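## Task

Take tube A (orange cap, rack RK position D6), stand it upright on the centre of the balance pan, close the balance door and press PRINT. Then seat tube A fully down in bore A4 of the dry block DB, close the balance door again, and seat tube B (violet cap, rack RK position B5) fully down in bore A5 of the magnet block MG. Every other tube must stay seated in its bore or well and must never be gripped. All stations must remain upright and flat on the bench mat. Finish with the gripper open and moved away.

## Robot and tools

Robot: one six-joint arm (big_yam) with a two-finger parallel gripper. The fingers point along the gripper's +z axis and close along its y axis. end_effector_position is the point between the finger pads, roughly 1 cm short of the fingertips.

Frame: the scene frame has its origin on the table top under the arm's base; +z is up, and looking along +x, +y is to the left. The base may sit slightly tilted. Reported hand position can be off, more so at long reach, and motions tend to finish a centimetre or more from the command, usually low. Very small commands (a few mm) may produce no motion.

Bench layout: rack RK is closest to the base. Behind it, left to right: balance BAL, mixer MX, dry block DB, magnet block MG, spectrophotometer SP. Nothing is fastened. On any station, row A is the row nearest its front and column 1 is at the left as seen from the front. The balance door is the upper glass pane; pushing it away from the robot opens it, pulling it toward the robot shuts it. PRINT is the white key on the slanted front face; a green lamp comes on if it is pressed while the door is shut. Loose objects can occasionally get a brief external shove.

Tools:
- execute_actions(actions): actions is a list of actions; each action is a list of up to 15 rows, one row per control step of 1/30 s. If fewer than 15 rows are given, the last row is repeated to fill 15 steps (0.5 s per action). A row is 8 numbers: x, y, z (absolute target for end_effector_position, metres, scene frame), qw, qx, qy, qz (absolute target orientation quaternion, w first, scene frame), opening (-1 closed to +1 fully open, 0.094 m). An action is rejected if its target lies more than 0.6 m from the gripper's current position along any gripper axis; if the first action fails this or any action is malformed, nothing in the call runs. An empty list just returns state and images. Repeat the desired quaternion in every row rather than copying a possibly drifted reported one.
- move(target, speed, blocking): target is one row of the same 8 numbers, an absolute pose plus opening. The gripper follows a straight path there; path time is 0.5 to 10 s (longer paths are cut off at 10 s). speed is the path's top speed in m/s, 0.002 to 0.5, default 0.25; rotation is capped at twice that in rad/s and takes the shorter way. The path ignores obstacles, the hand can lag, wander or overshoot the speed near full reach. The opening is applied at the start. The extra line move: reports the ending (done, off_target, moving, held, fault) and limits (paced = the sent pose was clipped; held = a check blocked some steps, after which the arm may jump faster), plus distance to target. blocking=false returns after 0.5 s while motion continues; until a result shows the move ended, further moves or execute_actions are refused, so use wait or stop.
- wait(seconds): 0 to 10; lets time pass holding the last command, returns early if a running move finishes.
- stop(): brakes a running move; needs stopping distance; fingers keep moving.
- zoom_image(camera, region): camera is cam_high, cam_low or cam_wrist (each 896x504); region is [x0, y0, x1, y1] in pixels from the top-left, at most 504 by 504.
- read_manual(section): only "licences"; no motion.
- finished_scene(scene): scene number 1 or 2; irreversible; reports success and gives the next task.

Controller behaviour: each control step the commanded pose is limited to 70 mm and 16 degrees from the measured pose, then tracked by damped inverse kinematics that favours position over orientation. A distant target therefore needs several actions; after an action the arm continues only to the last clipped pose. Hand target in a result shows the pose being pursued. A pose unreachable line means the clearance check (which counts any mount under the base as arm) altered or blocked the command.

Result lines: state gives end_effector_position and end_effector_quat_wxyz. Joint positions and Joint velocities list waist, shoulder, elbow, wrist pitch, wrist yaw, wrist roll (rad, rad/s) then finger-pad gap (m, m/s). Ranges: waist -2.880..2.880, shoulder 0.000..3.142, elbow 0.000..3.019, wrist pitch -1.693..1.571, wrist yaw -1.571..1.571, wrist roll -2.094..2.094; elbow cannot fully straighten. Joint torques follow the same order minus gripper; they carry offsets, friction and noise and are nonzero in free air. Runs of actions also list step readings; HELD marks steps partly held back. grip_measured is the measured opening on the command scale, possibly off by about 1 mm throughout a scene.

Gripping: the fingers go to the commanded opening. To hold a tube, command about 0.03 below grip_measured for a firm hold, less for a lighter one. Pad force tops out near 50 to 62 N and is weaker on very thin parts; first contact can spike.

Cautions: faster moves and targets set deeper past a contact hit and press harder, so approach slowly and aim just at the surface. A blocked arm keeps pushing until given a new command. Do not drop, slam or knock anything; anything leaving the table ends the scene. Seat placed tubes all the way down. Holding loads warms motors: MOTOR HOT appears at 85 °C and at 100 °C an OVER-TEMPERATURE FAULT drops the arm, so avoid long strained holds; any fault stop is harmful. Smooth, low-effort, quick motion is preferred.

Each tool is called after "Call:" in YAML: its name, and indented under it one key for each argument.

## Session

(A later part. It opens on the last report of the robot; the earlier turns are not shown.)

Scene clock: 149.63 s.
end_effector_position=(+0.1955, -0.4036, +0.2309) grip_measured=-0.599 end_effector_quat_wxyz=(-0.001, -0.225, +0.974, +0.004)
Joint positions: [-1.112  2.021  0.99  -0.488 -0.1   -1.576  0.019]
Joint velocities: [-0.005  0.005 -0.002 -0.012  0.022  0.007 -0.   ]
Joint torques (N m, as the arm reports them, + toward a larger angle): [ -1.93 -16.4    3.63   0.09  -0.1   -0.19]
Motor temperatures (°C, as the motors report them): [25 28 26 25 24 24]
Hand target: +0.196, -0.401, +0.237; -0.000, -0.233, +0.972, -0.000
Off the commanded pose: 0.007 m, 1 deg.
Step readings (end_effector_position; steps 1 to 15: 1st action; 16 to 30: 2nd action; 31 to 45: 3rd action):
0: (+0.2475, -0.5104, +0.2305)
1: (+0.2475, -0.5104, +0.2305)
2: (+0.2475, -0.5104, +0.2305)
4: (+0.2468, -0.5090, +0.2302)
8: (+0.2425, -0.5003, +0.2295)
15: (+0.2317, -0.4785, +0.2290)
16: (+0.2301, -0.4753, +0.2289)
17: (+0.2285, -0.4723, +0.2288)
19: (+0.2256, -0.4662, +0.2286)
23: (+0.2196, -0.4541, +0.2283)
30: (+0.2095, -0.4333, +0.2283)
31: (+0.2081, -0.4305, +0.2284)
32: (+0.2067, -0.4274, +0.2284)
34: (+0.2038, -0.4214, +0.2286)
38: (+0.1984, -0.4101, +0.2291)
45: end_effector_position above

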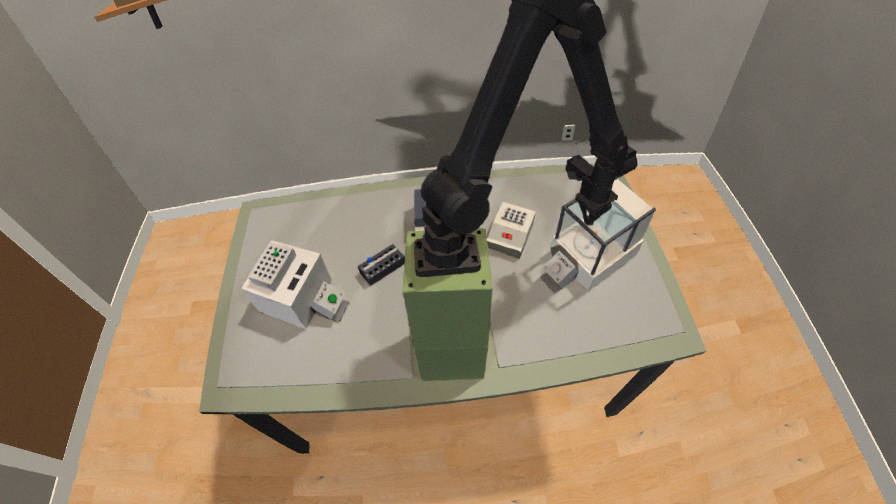

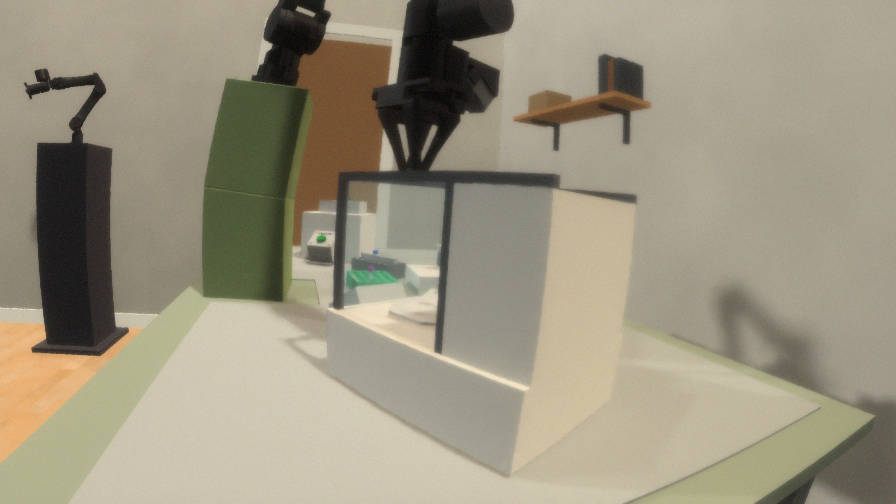

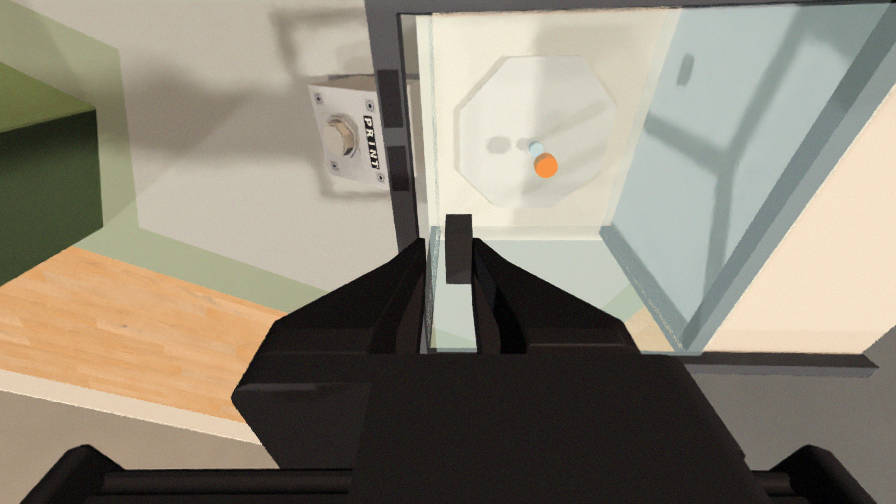

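A few mm more.

Call:
execute_actions:
  actions:
    - [[0.1955,-0.400,0.237,0,-0.2334,0.9724,0,-0.62],[0.195,-0.399,0.237,0,-0.2334,0.9724,0,-0.64],[0.1945,-0.398,0.237,0,-0.2334,0.9724,0,-0.66],[0.194,-0.397,0.237,0,-0.2334,0.9724,0,-0.68],[0.1935,-0.396,0.237,0,-0.2334,0.9724,0,-0.68],[0.193,-0.395,0.237,0,-0.2334,0.9724,0,-0.68],[0.1925,-0.394,0.237,0,-0.2334,0.9724,0,-0.68],[0.192,-0.393,0.237,0,-0.2334,0.9724,0,-0.68]]

Call:
zoom_image:
  camera: "cam_wrist"
  region: [290, 0, 590, 300]

Scene clock: 157.40 s.
end_effector_position=(+0.1940, -0.4004, +0.2311) grip_measured=-0.678 end_effector_quat_wxyz=(+0.001, -0.226, +0.974, -0.003)
Joint positions: [-1.112  2.012  0.969 -0.462 -0.1   -1.577  0.015]
Joint velocities: [-0.005  0.005 -0.007 -0.007 -0.022 -0.11   0.001]
Joint torques (N m, as the arm reports them, + toward a larger angle): [ -1.97 -15.98   2.87  -0.29  -0.11  -0.18]
Motor temperatures (°C, as the motors report them): [25 28 25 25 24 24]
Hand target: +0.192, -0.393, +0.237; -0.000, -0.233, +0.972, +0.000
Off the commanded pose: 0.010 m, 1 deg.
Step readings (end_effector_position):
0: (+0.1955, -0.4036, +0.2309)
1: (+0.1955, -0.4037, +0.2309)
2: (+0.1955, -0.4036, +0.2308)
4: (+0.1950, -0.4026, +0.2308)
8: (+0.1939, -0.4004, +0.2308)
15: end_effector_position above

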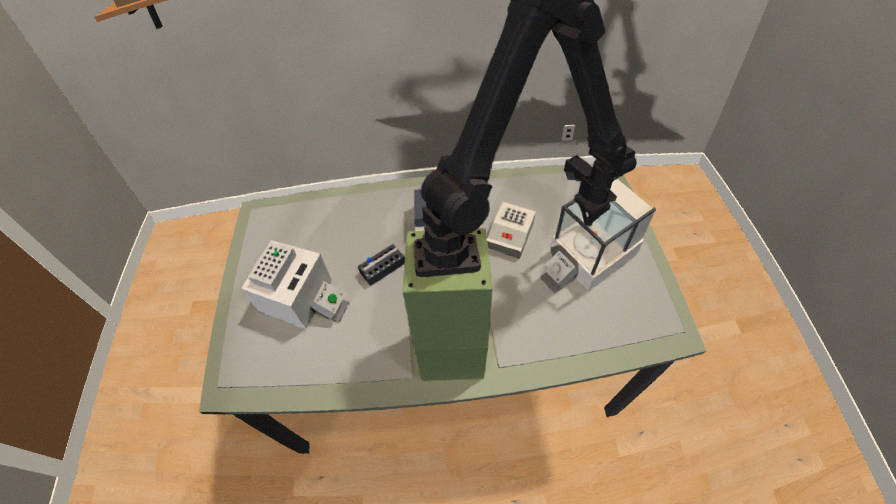

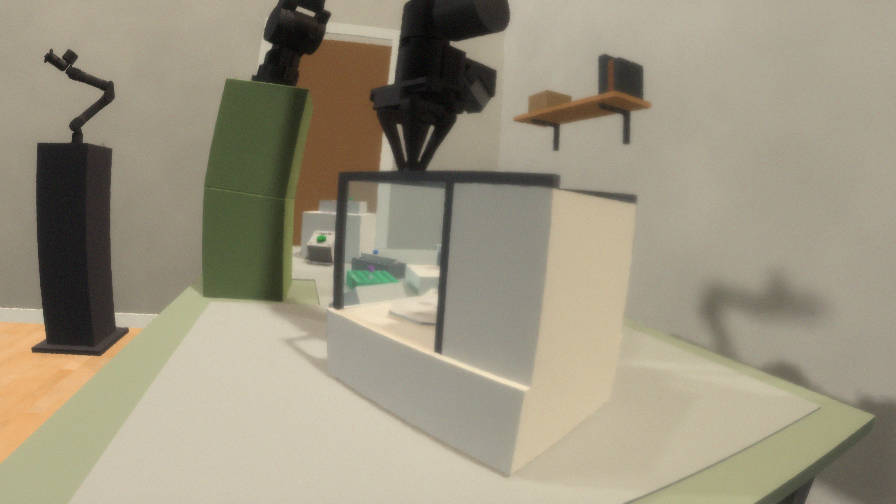

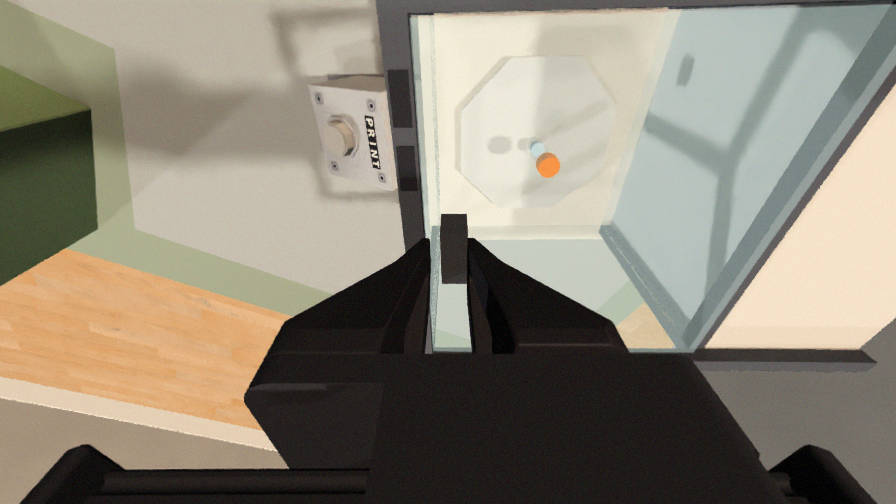

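Region (290, 0, 590, 300) of cam_wrist's 896x504 image, scaled by 1.680, with more detail than that image has.

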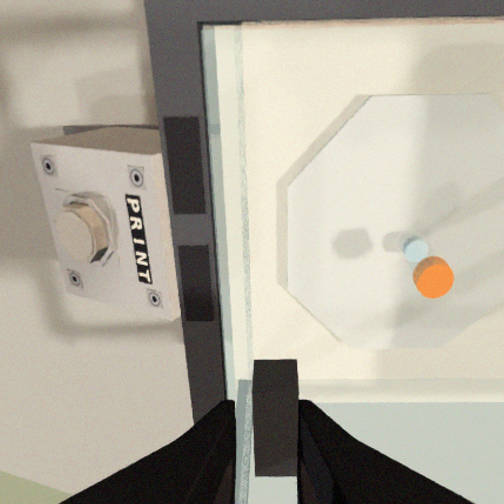

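Call:
move:
  target: [0.196,-0.403,0.262,0,-0.2334,0.9724,0,-0.55]
  speed: 0.1

Call:
move:
  target: [0.158,-0.318,0.25,0.0405,-0.2299,0.9576,-0.1688,-1]
  speed: 0.25

Call:
move:
  target: [0.158,-0.318,0.10,0.0405,-0.2299,0.9576,-0.1688,-1]
  speed: 0.2

Scene clock: 181.70 s.
end_effector_position=(+0.1949, -0.3968, +0.2549) grip_measured=-0.551 end_effector_quat_wxyz=(-0.001, -0.228, +0.974, +0.006)
Joint positions: [-1.112  1.954  0.969 -0.539 -0.1   -1.582  0.021]
Joint velocities: [ 0.005 -0.015  0.002  0.012  0.007 -0.007  0.   ]
Joint torques (N m, as the arm reports them, + toward a larger angle): [ -2.53 -14.78   5.73  -0.34  -0.12  -0.19]
Motor temperatures (°C, as the motors report them): [25 28 24 25 24 24]
Hand target: +0.196, -0.403, +0.262; -0.000, -0.233, +0.972, +0.000
Off the commanded pose: 0.010 m, 1 deg.
move: done

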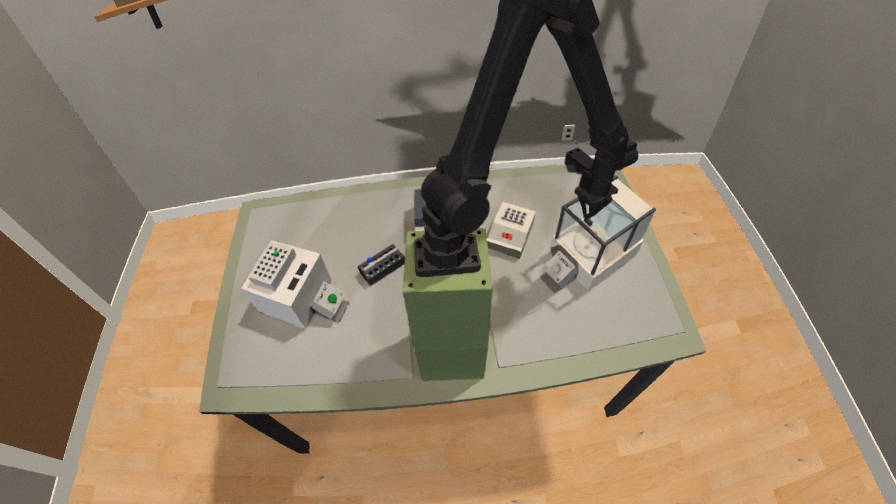

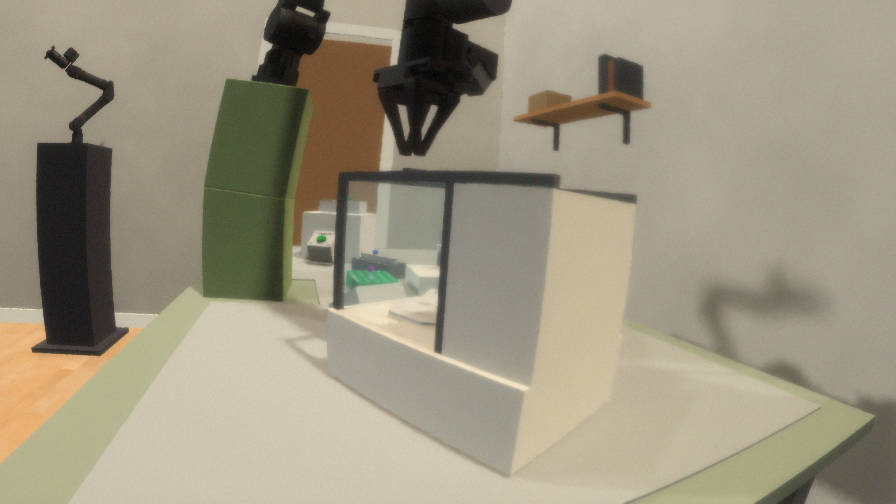

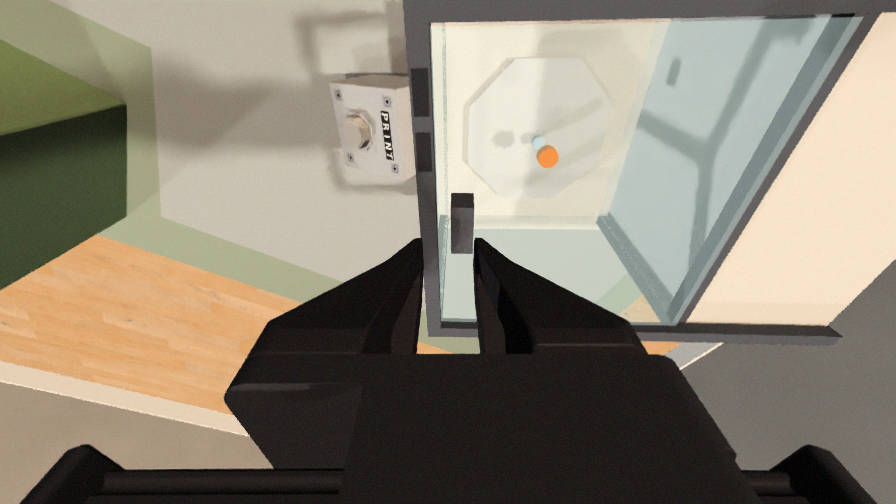

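Scene clock: 182.93 s.
end_effector_position=(+0.1534, -0.3131, +0.2448) grip_measured=-0.986 end_effector_quat_wxyz=(+0.036, -0.235, +0.959, -0.158)
Joint positions: [-1.112  1.834  0.47   0.18  -0.1   -1.569  0.001]
Joint velocities: [-0.015  0.005 -0.002 -0.007  0.007 -0.007 -0.   ]
Joint torques (N m, as the arm reports them, + toward a larger angle): [ -1.24 -10.69   2.47   1.29  -0.03   0.13]
Motor temperatures (°C, as the motors report them): [25 28 24 25 24 24]
Hand target: +0.158, -0.318, +0.250; +0.040, -0.231, +0.957, -0.169
Off the commanded pose: 0.008 m, 1 deg.
move: done

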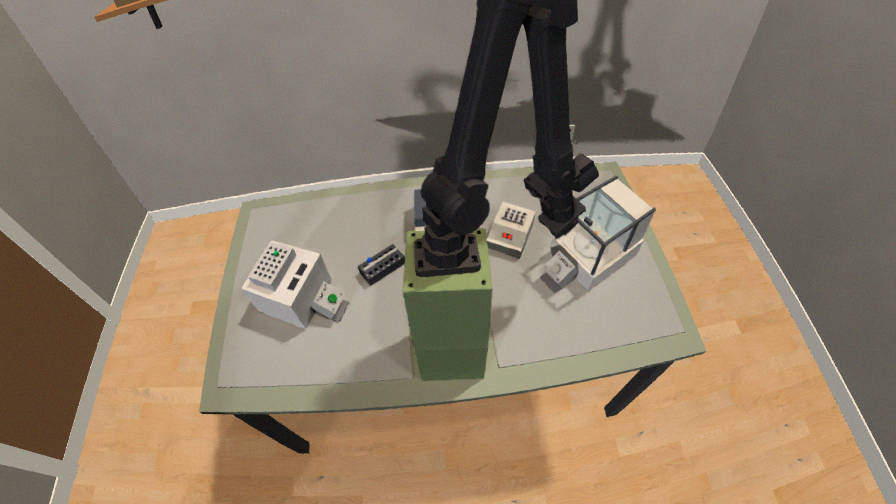

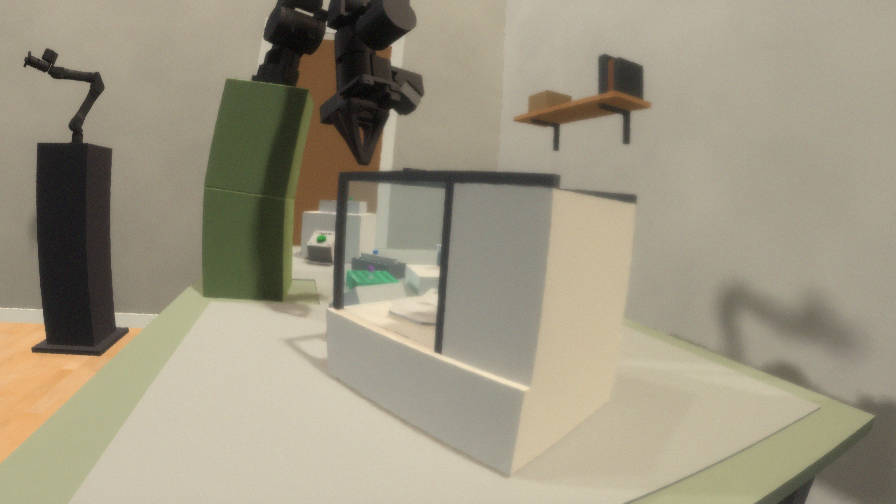

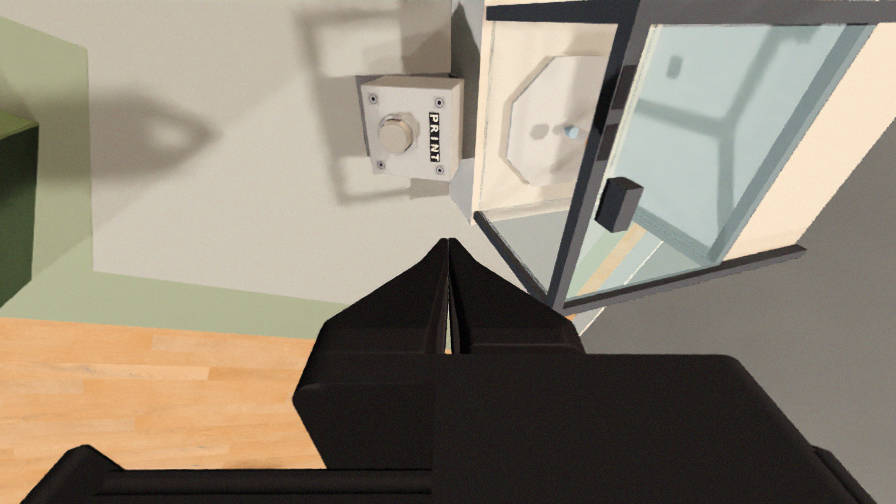

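Scene clock: 184.17 s.
end_effector_position=(+0.1564, -0.3207, +0.1043) grip_measured=-0.986 end_effector_quat_wxyz=(+0.040, -0.233, +0.957, -0.169)
Joint positions: [-1.069  2.393  0.638  0.598 -0.085 -1.524  0.001]
Joint velocities: [-0.005 -0.005  0.002 -0.012  0.007  0.007 -0.001]
Joint torques (N m, as the arm reports them, + toward a larger angle): [ -1.12 -10.61  -0.95   1.34   0.04   0.13]
Motor temperatures (°C, as the motors report them): [25 28 24 25 24 24]
Hand target: +0.159, -0.319, +0.099; +0.041, -0.230, +0.958, -0.169
Off the commanded pose: 0.005 m, 0 deg.
move: done

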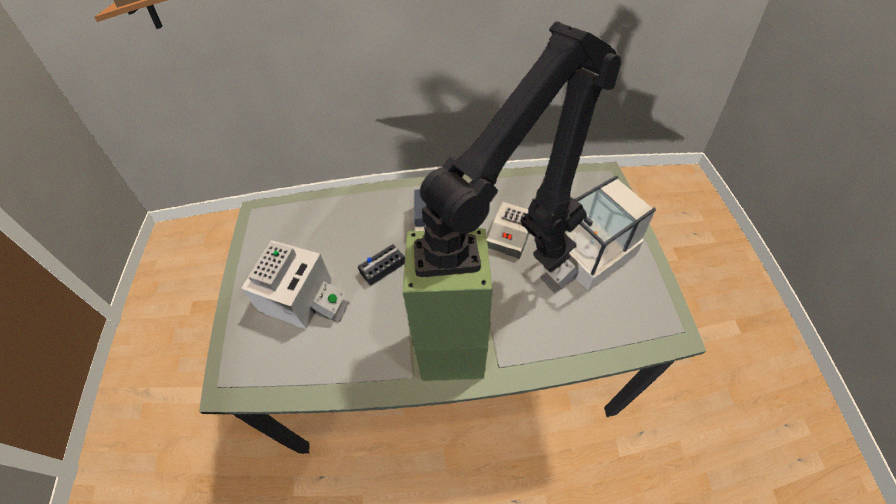

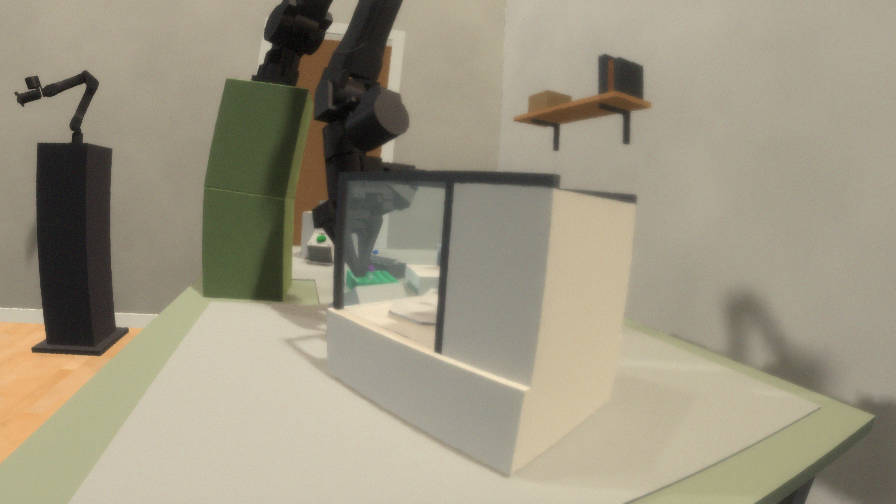

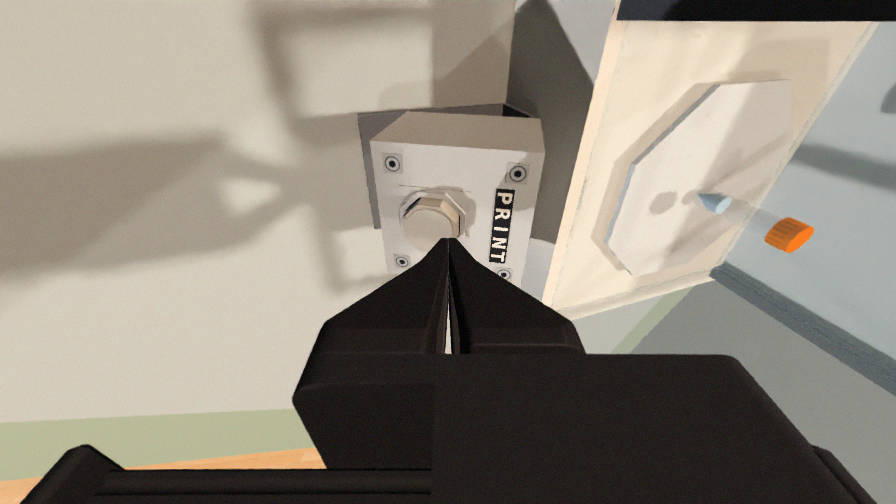

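Call:
move:
  target: [0.1555,-0.3195,0.066,0.0405,-0.2299,0.9576,-0.1688,-1]
  speed: 0.03

Call:
zoom_image:
  camera: "cam_high"
  region: [500, 170, 680, 300]

Scene clock: 193.03 s.
end_effector_position=(+0.1591, -0.3286, +0.0869) grip_measured=-0.986 end_effector_quat_wxyz=(+0.044, -0.233, +0.954, -0.183)
Joint positions: [-1.068  2.459  0.676  0.655 -0.085 -1.523  0.001]
Joint velocities: [-0.005  0.015  0.007 -0.017  0.007 -0.051 -0.001]
Joint torques (N m, as the arm reports them, + toward a larger angle): [-1.18 -7.85  0.51  1.15  0.08  0.13]
Motor temperatures (°C, as the motors report them): [25 27 24 25 24 24]
Hand target: +0.155, -0.319, +0.067; +0.040, -0.230, +0.958, -0.169
Off the commanded pose: 0.023 m, 2 deg.
move: off_target

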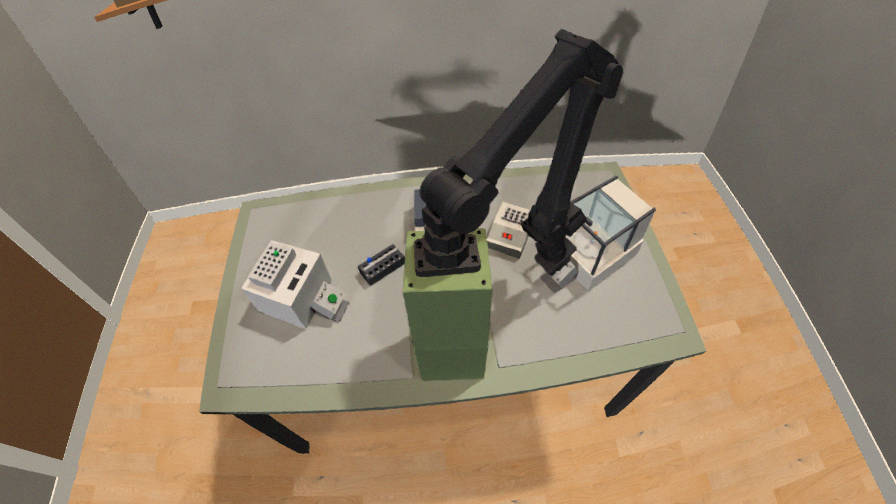

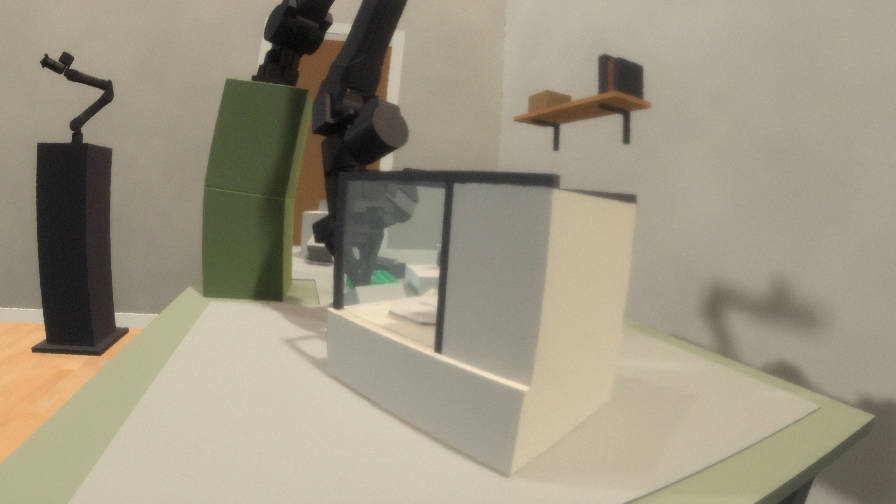

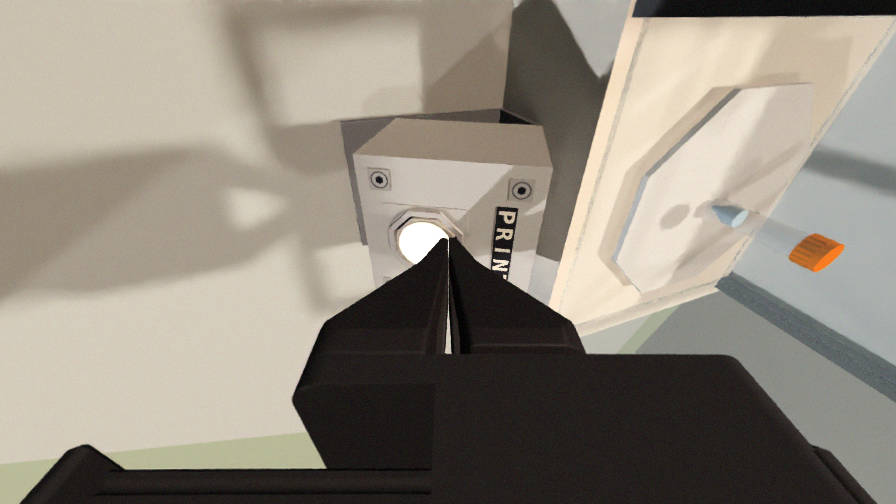

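Region (500, 170, 680, 300) of cam_high's 896x504 image, scaled by 2.800, with more detail than that image has.

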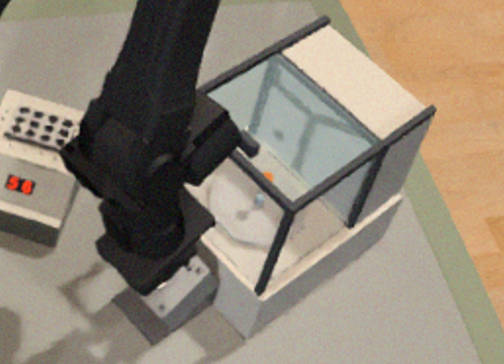

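Key lit. Rise and check lamp.

Call:
move:
  target: [0.155,-0.316,0.265,0.0405,-0.2299,0.9576,-0.1688,-1]
  speed: 0.2

Call:
move:
  target: [0.203,-0.408,0.25,0,-0.2334,0.9724,0,-0.4]
  speed: 0.25

Scene clock: 198.50 s.
end_effector_position=(+0.1599, -0.3191, +0.2678) grip_measured=-0.986 end_effector_quat_wxyz=(+0.043, -0.227, +0.957, -0.176)
Joint positions: [-1.11   1.749  0.46   0.145 -0.101 -1.548  0.001]
Joint velocities: [ 0.015 -0.005  0.007 -0.002  0.051  0.051  0.001]
Joint torques (N m, as the arm reports them, + toward a larger angle): [-2.38 -9.28  2.61  0.43 -0.23 -0.18]
Motor temperatures (°C, as the motors report them): [25 27 24 25 24 24]
Hand target: +0.155, -0.315, +0.266; +0.040, -0.230, +0.958, -0.169
Off the commanded pose: 0.006 m, 1 deg.
move: done

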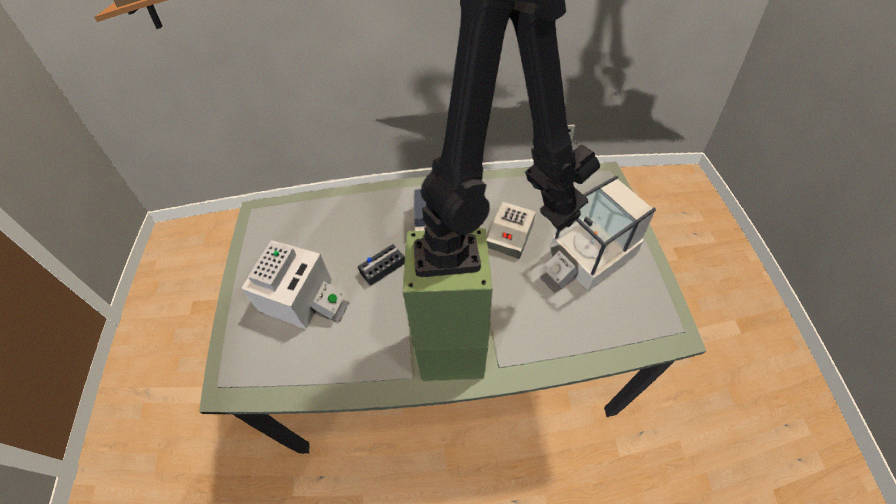

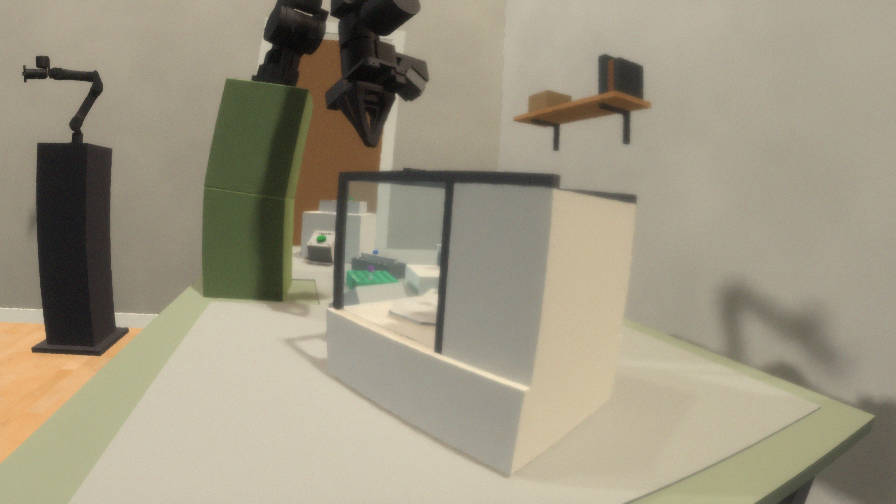

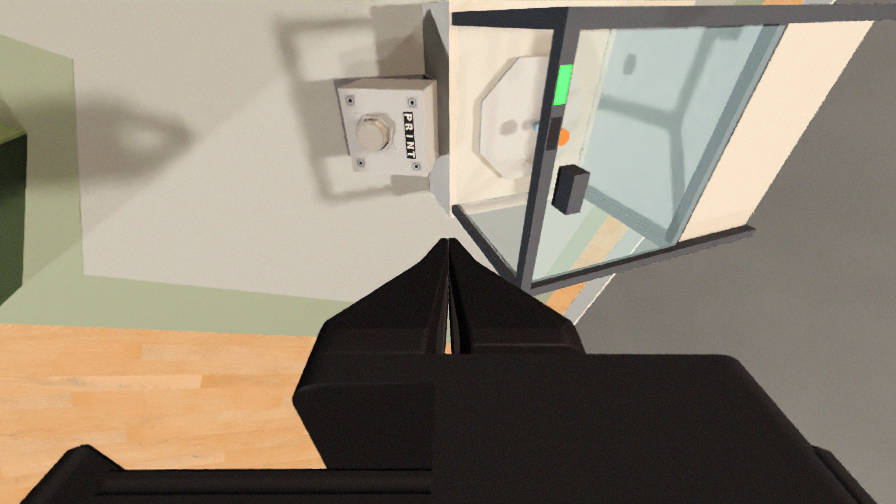

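Scene clock: 199.73 s.
end_effector_position=(+0.2014, -0.4066, +0.2593) grip_measured=-0.402 end_effector_quat_wxyz=(+0.002, -0.225, +0.974, -0.009)
Joint positions: [-1.11   1.949  0.981 -0.524 -0.101 -1.571  0.028]
Joint velocities: [-0.005 -0.015 -0.007  0.002 -0.022 -0.051  0.001]
Joint torques (N m, as the arm reports them, + toward a larger angle): [ -1.92 -12.06   7.09  -0.29  -0.18  -0.18]
Motor temperatures (°C, as the motors report them): [25 27 24 25 24 24]
Hand target: +0.203, -0.408, +0.251; +0.001, -0.233, +0.973, +0.000
Off the commanded pose: 0.010 m, 1 deg.
move: done

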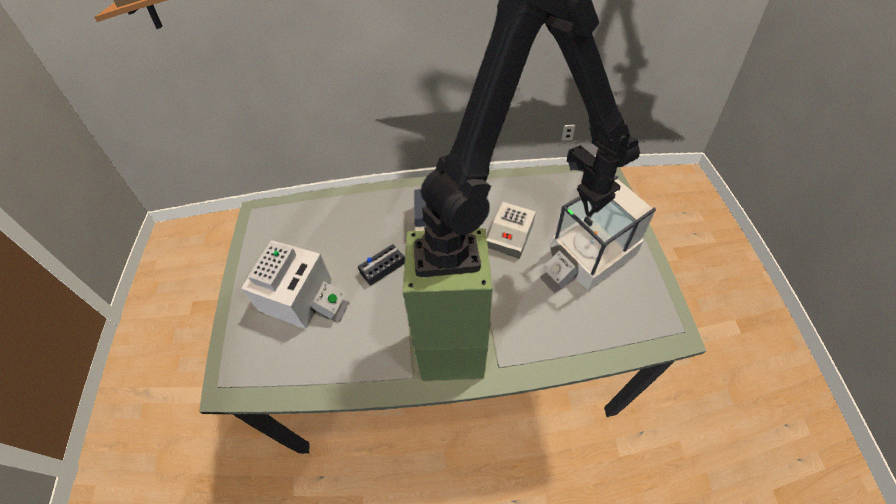

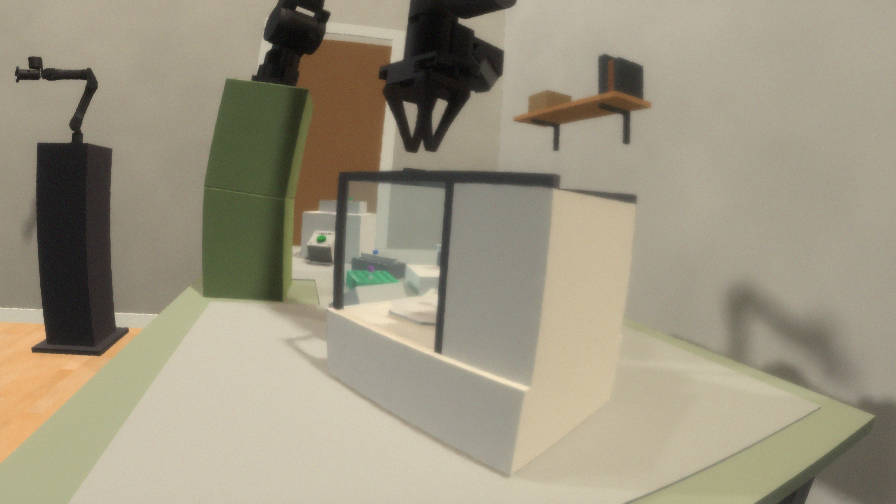

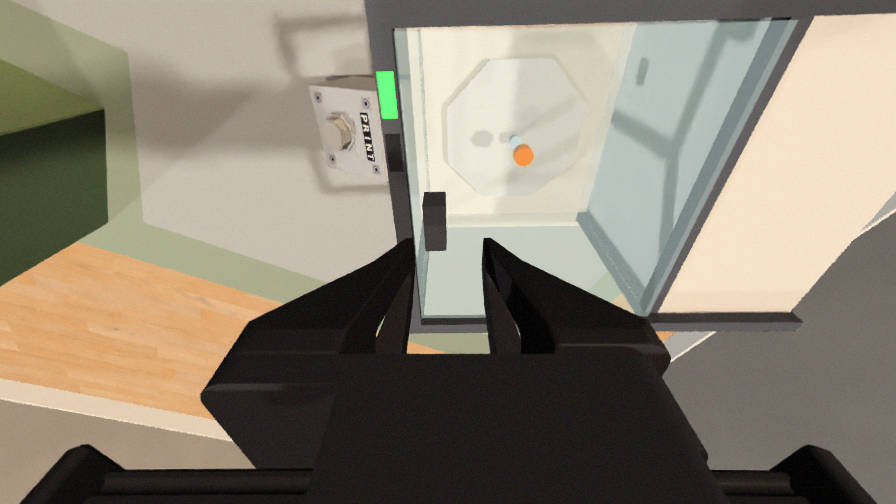

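Call:
move:
  target: [0.203,-0.408,0.219,0,-0.2334,0.9724,0,-0.3]
  speed: 0.06

Scene clock: 203.37 s.
end_effector_position=(+0.1962, -0.4026, +0.2301) grip_measured=-0.301 end_effector_quat_wxyz=(+0.000, -0.224, +0.975, +0.001)
Joint positions: [-1.11   2.02   0.985 -0.477 -0.101 -1.572  0.033]
Joint velocities: [-0.015 -0.034 -0.022 -0.002 -0.037 -0.007  0.   ]
Joint torques (N m, as the arm reports them, + toward a larger angle): [ -1.4  -11.71   7.04   0.58  -0.07  -0.13]
Motor temperatures (°C, as the motors report them): [25 27 24 25 24 24]
Hand target: +0.203, -0.408, +0.219; +0.000, -0.233, +0.972, -0.000
Off the commanded pose: 0.014 m, 1 deg.
move: off_target

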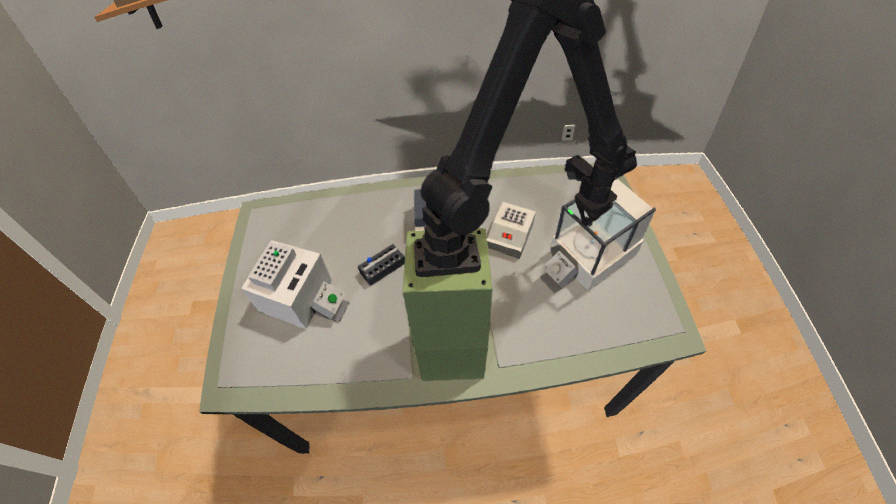

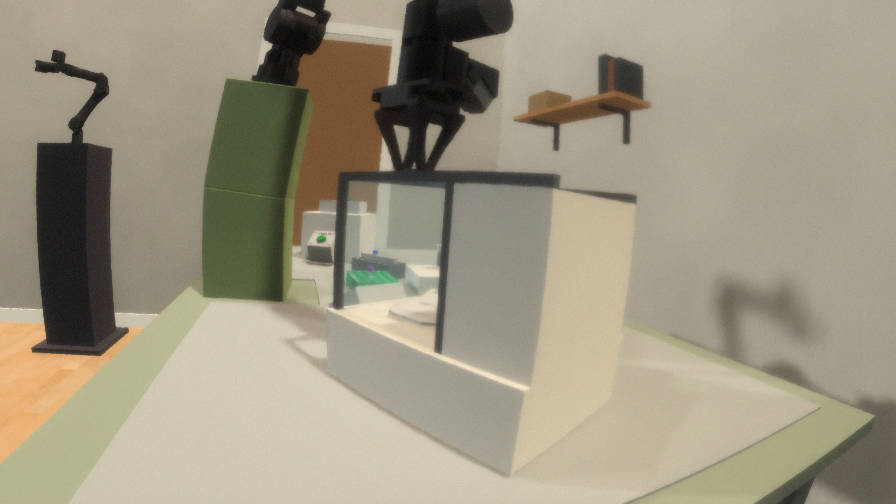

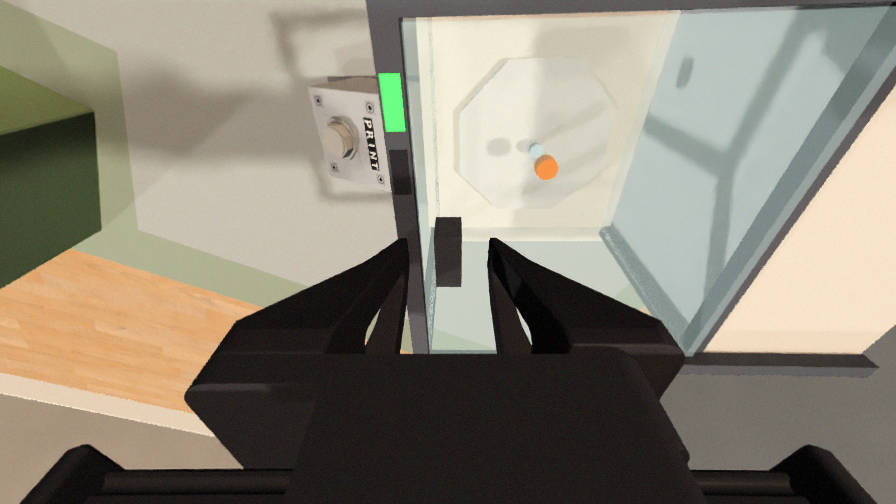

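Call:
execute_actions:
  actions:
    - [[0.203,-0.408,0.218,0,-0.2334,0.9724,0,-0.6],[0.204,-0.410,0.218,0,-0.2334,0.9724,0,-0.6],[0.205,-0.412,0.218,0,-0.2334,0.9724,0,-0.6],[0.2065,-0.4149,0.218,0,-0.2334,0.9724,0,-0.6],[0.208,-0.4179,0.218,0,-0.2334,0.9724,0,-0.6],[0.2095,-0.4208,0.218,0,-0.2334,0.9724,0,-0.6],[0.211,-0.4237,0.218,0,-0.2334,0.9724,0,-0.6],[0.2125,-0.4267,0.218,0,-0.2334,0.9724,0,-0.6],[0.214,-0.4296,0.218,0,-0.2334,0.9724,0,-0.6],[0.2155,-0.4326,0.218,0,-0.2334,0.9724,0,-0.6],[0.217,-0.4355,0.218,0,-0.2334,0.9724,0,-0.6],[0.2185,-0.4384,0.218,0,-0.2334,0.9724,0,-0.6],[0.22,-0.4414,0.218,0,-0.2334,0.9724,0,-0.6],[0.2215,-0.4443,0.218,0,-0.2334,0.9724,0,-0.6],[0.223,-0.4473,0.218,0,-0.2334,0.9724,0,-0.6]]
    - [[0.2245,-0.4502,0.217,0,-0.2334,0.9724,0,-0.6],[0.226,-0.4531,0.217,0,-0.2334,0.9724,0,-0.6],[0.2275,-0.4561,0.217,0,-0.2334,0.9724,0,-0.6],[0.229,-0.459,0.217,0,-0.2334,0.9724,0,-0.6],[0.2305,-0.462,0.217,0,-0.2334,0.9724,0,-0.6],[0.232,-0.4649,0.217,0,-0.2334,0.9724,0,-0.6],[0.2335,-0.4678,0.217,0,-0.2334,0.9724,0,-0.6],[0.235,-0.4708,0.217,0,-0.2334,0.9724,0,-0.6],[0.2365,-0.4737,0.217,0,-0.2334,0.9724,0,-0.6],[0.238,-0.4767,0.217,0,-0.2334,0.9724,0,-0.6],[0.2395,-0.4796,0.217,0,-0.2334,0.9724,0,-0.6],[0.241,-0.4825,0.217,0,-0.2334,0.9724,0,-0.6],[0.2425,-0.4855,0.217,0,-0.2334,0.9724,0,-0.6],[0.244,-0.4884,0.217,0,-0.2334,0.9724,0,-0.6],[0.2455,-0.4914,0.217,0,-0.2334,0.9724,0,-0.6]]
    - [[0.247,-0.4943,0.217,0,-0.2334,0.9724,0,-0.6],[0.2485,-0.4972,0.217,0,-0.2334,0.9724,0,-0.6],[0.25,-0.5002,0.217,0,-0.2334,0.9724,0,-0.6],[0.2515,-0.5031,0.217,0,-0.2334,0.9724,0,-0.6],[0.253,-0.5061,0.217,0,-0.2334,0.9724,0,-0.6],[0.254,-0.508,0.217,0,-0.2334,0.9724,0,-0.6],[0.255,-0.510,0.217,0,-0.2334,0.9724,0,-0.6],[0.256,-0.512,0.217,0,-0.2334,0.9724,0,-0.6],[0.257,-0.514,0.217,0,-0.2334,0.9724,0,-0.6],[0.2577,-0.5153,0.217,0,-0.2334,0.9724,0,-0.6],[0.2584,-0.5167,0.217,0,-0.2334,0.9724,0,-0.6],[0.2591,-0.518,0.217,0,-0.2334,0.9724,0,-0.6],[0.2598,-0.5194,0.217,0,-0.2334,0.9724,0,-0.6]]

Scene clock: 235.07 s.
end_effector_position=(+0.2503, -0.5119, +0.2301) grip_measured=-0.598 end_effector_quat_wxyz=(+0.001, -0.225, +0.974, -0.002)
Joint positions: [-1.108  2.198  1.388 -0.697 -0.101 -1.572  0.019]
Joint velocities: [-0.015  0.005  0.081 -0.046  0.037  0.007 -0.001]
Joint torques (N m, as the arm reports them, + toward a larger angle): [ -1.73 -15.49  10.08  -0.05  -0.08  -0.1 ]
Motor temperatures (°C, as the motors report them): [25 27 25 25 24 24]
Hand target: +0.259, -0.518, +0.218; +0.000, -0.233, +0.972, -0.000
Off the commanded pose: 0.018 m, 1 deg.
Step readings (end_effector_position; steps 1 to 15: 1st action; 16 to 30: 2nd action; 31 to 45: 3rd action):
0: (+0.1962, -0.4026, +0.2301)
1: (+0.1962, -0.4026, +0.2301)
2: (+0.1962, -0.4026, +0.2301)
4: (+0.1971, -0.4044, +0.2305)
8: (+0.2013, -0.4134, +0.2289)
15: (+0.2109, -0.4331, +0.2280)
16: (+0.2124, -0.4362, +0.2280)
17: (+0.2139, -0.4392, +0.2280)
19: (+0.2170, -0.4456, +0.2282)
23: (+0.2231, -0.4577, +0.2285)
30: (+0.2332, -0.4779, +0.2291)
31: (+0.2346, -0.4807, +0.2291)
32: (+0.2360, -0.4837, +0.2292)
34: (+0.2392, -0.4897, +0.2294)
38: (+0.2449, -0.5012, +0.2299)
45: end_effector_position above

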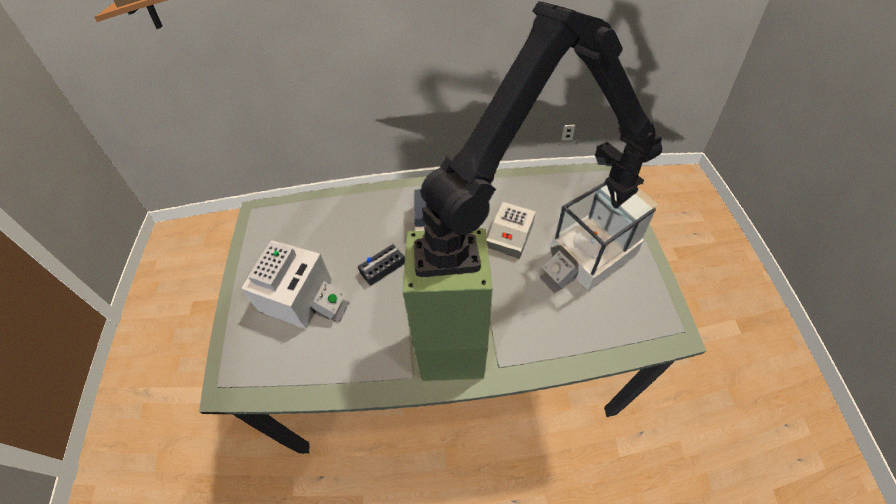

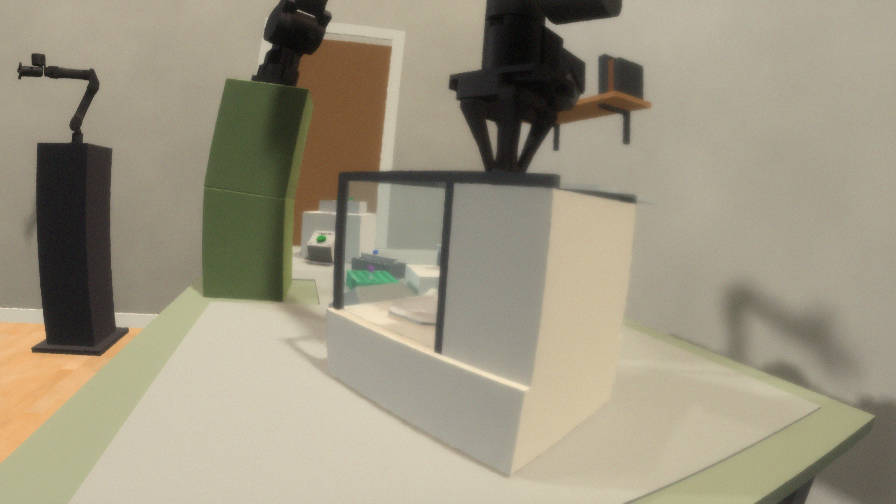

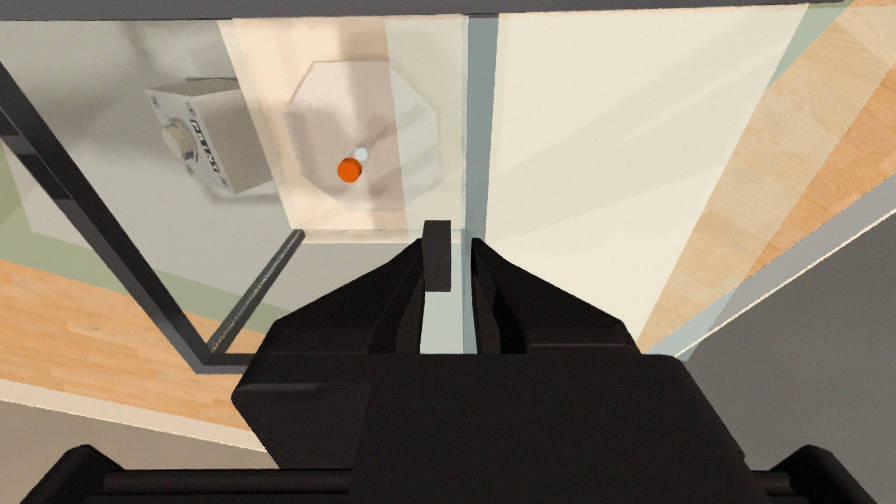

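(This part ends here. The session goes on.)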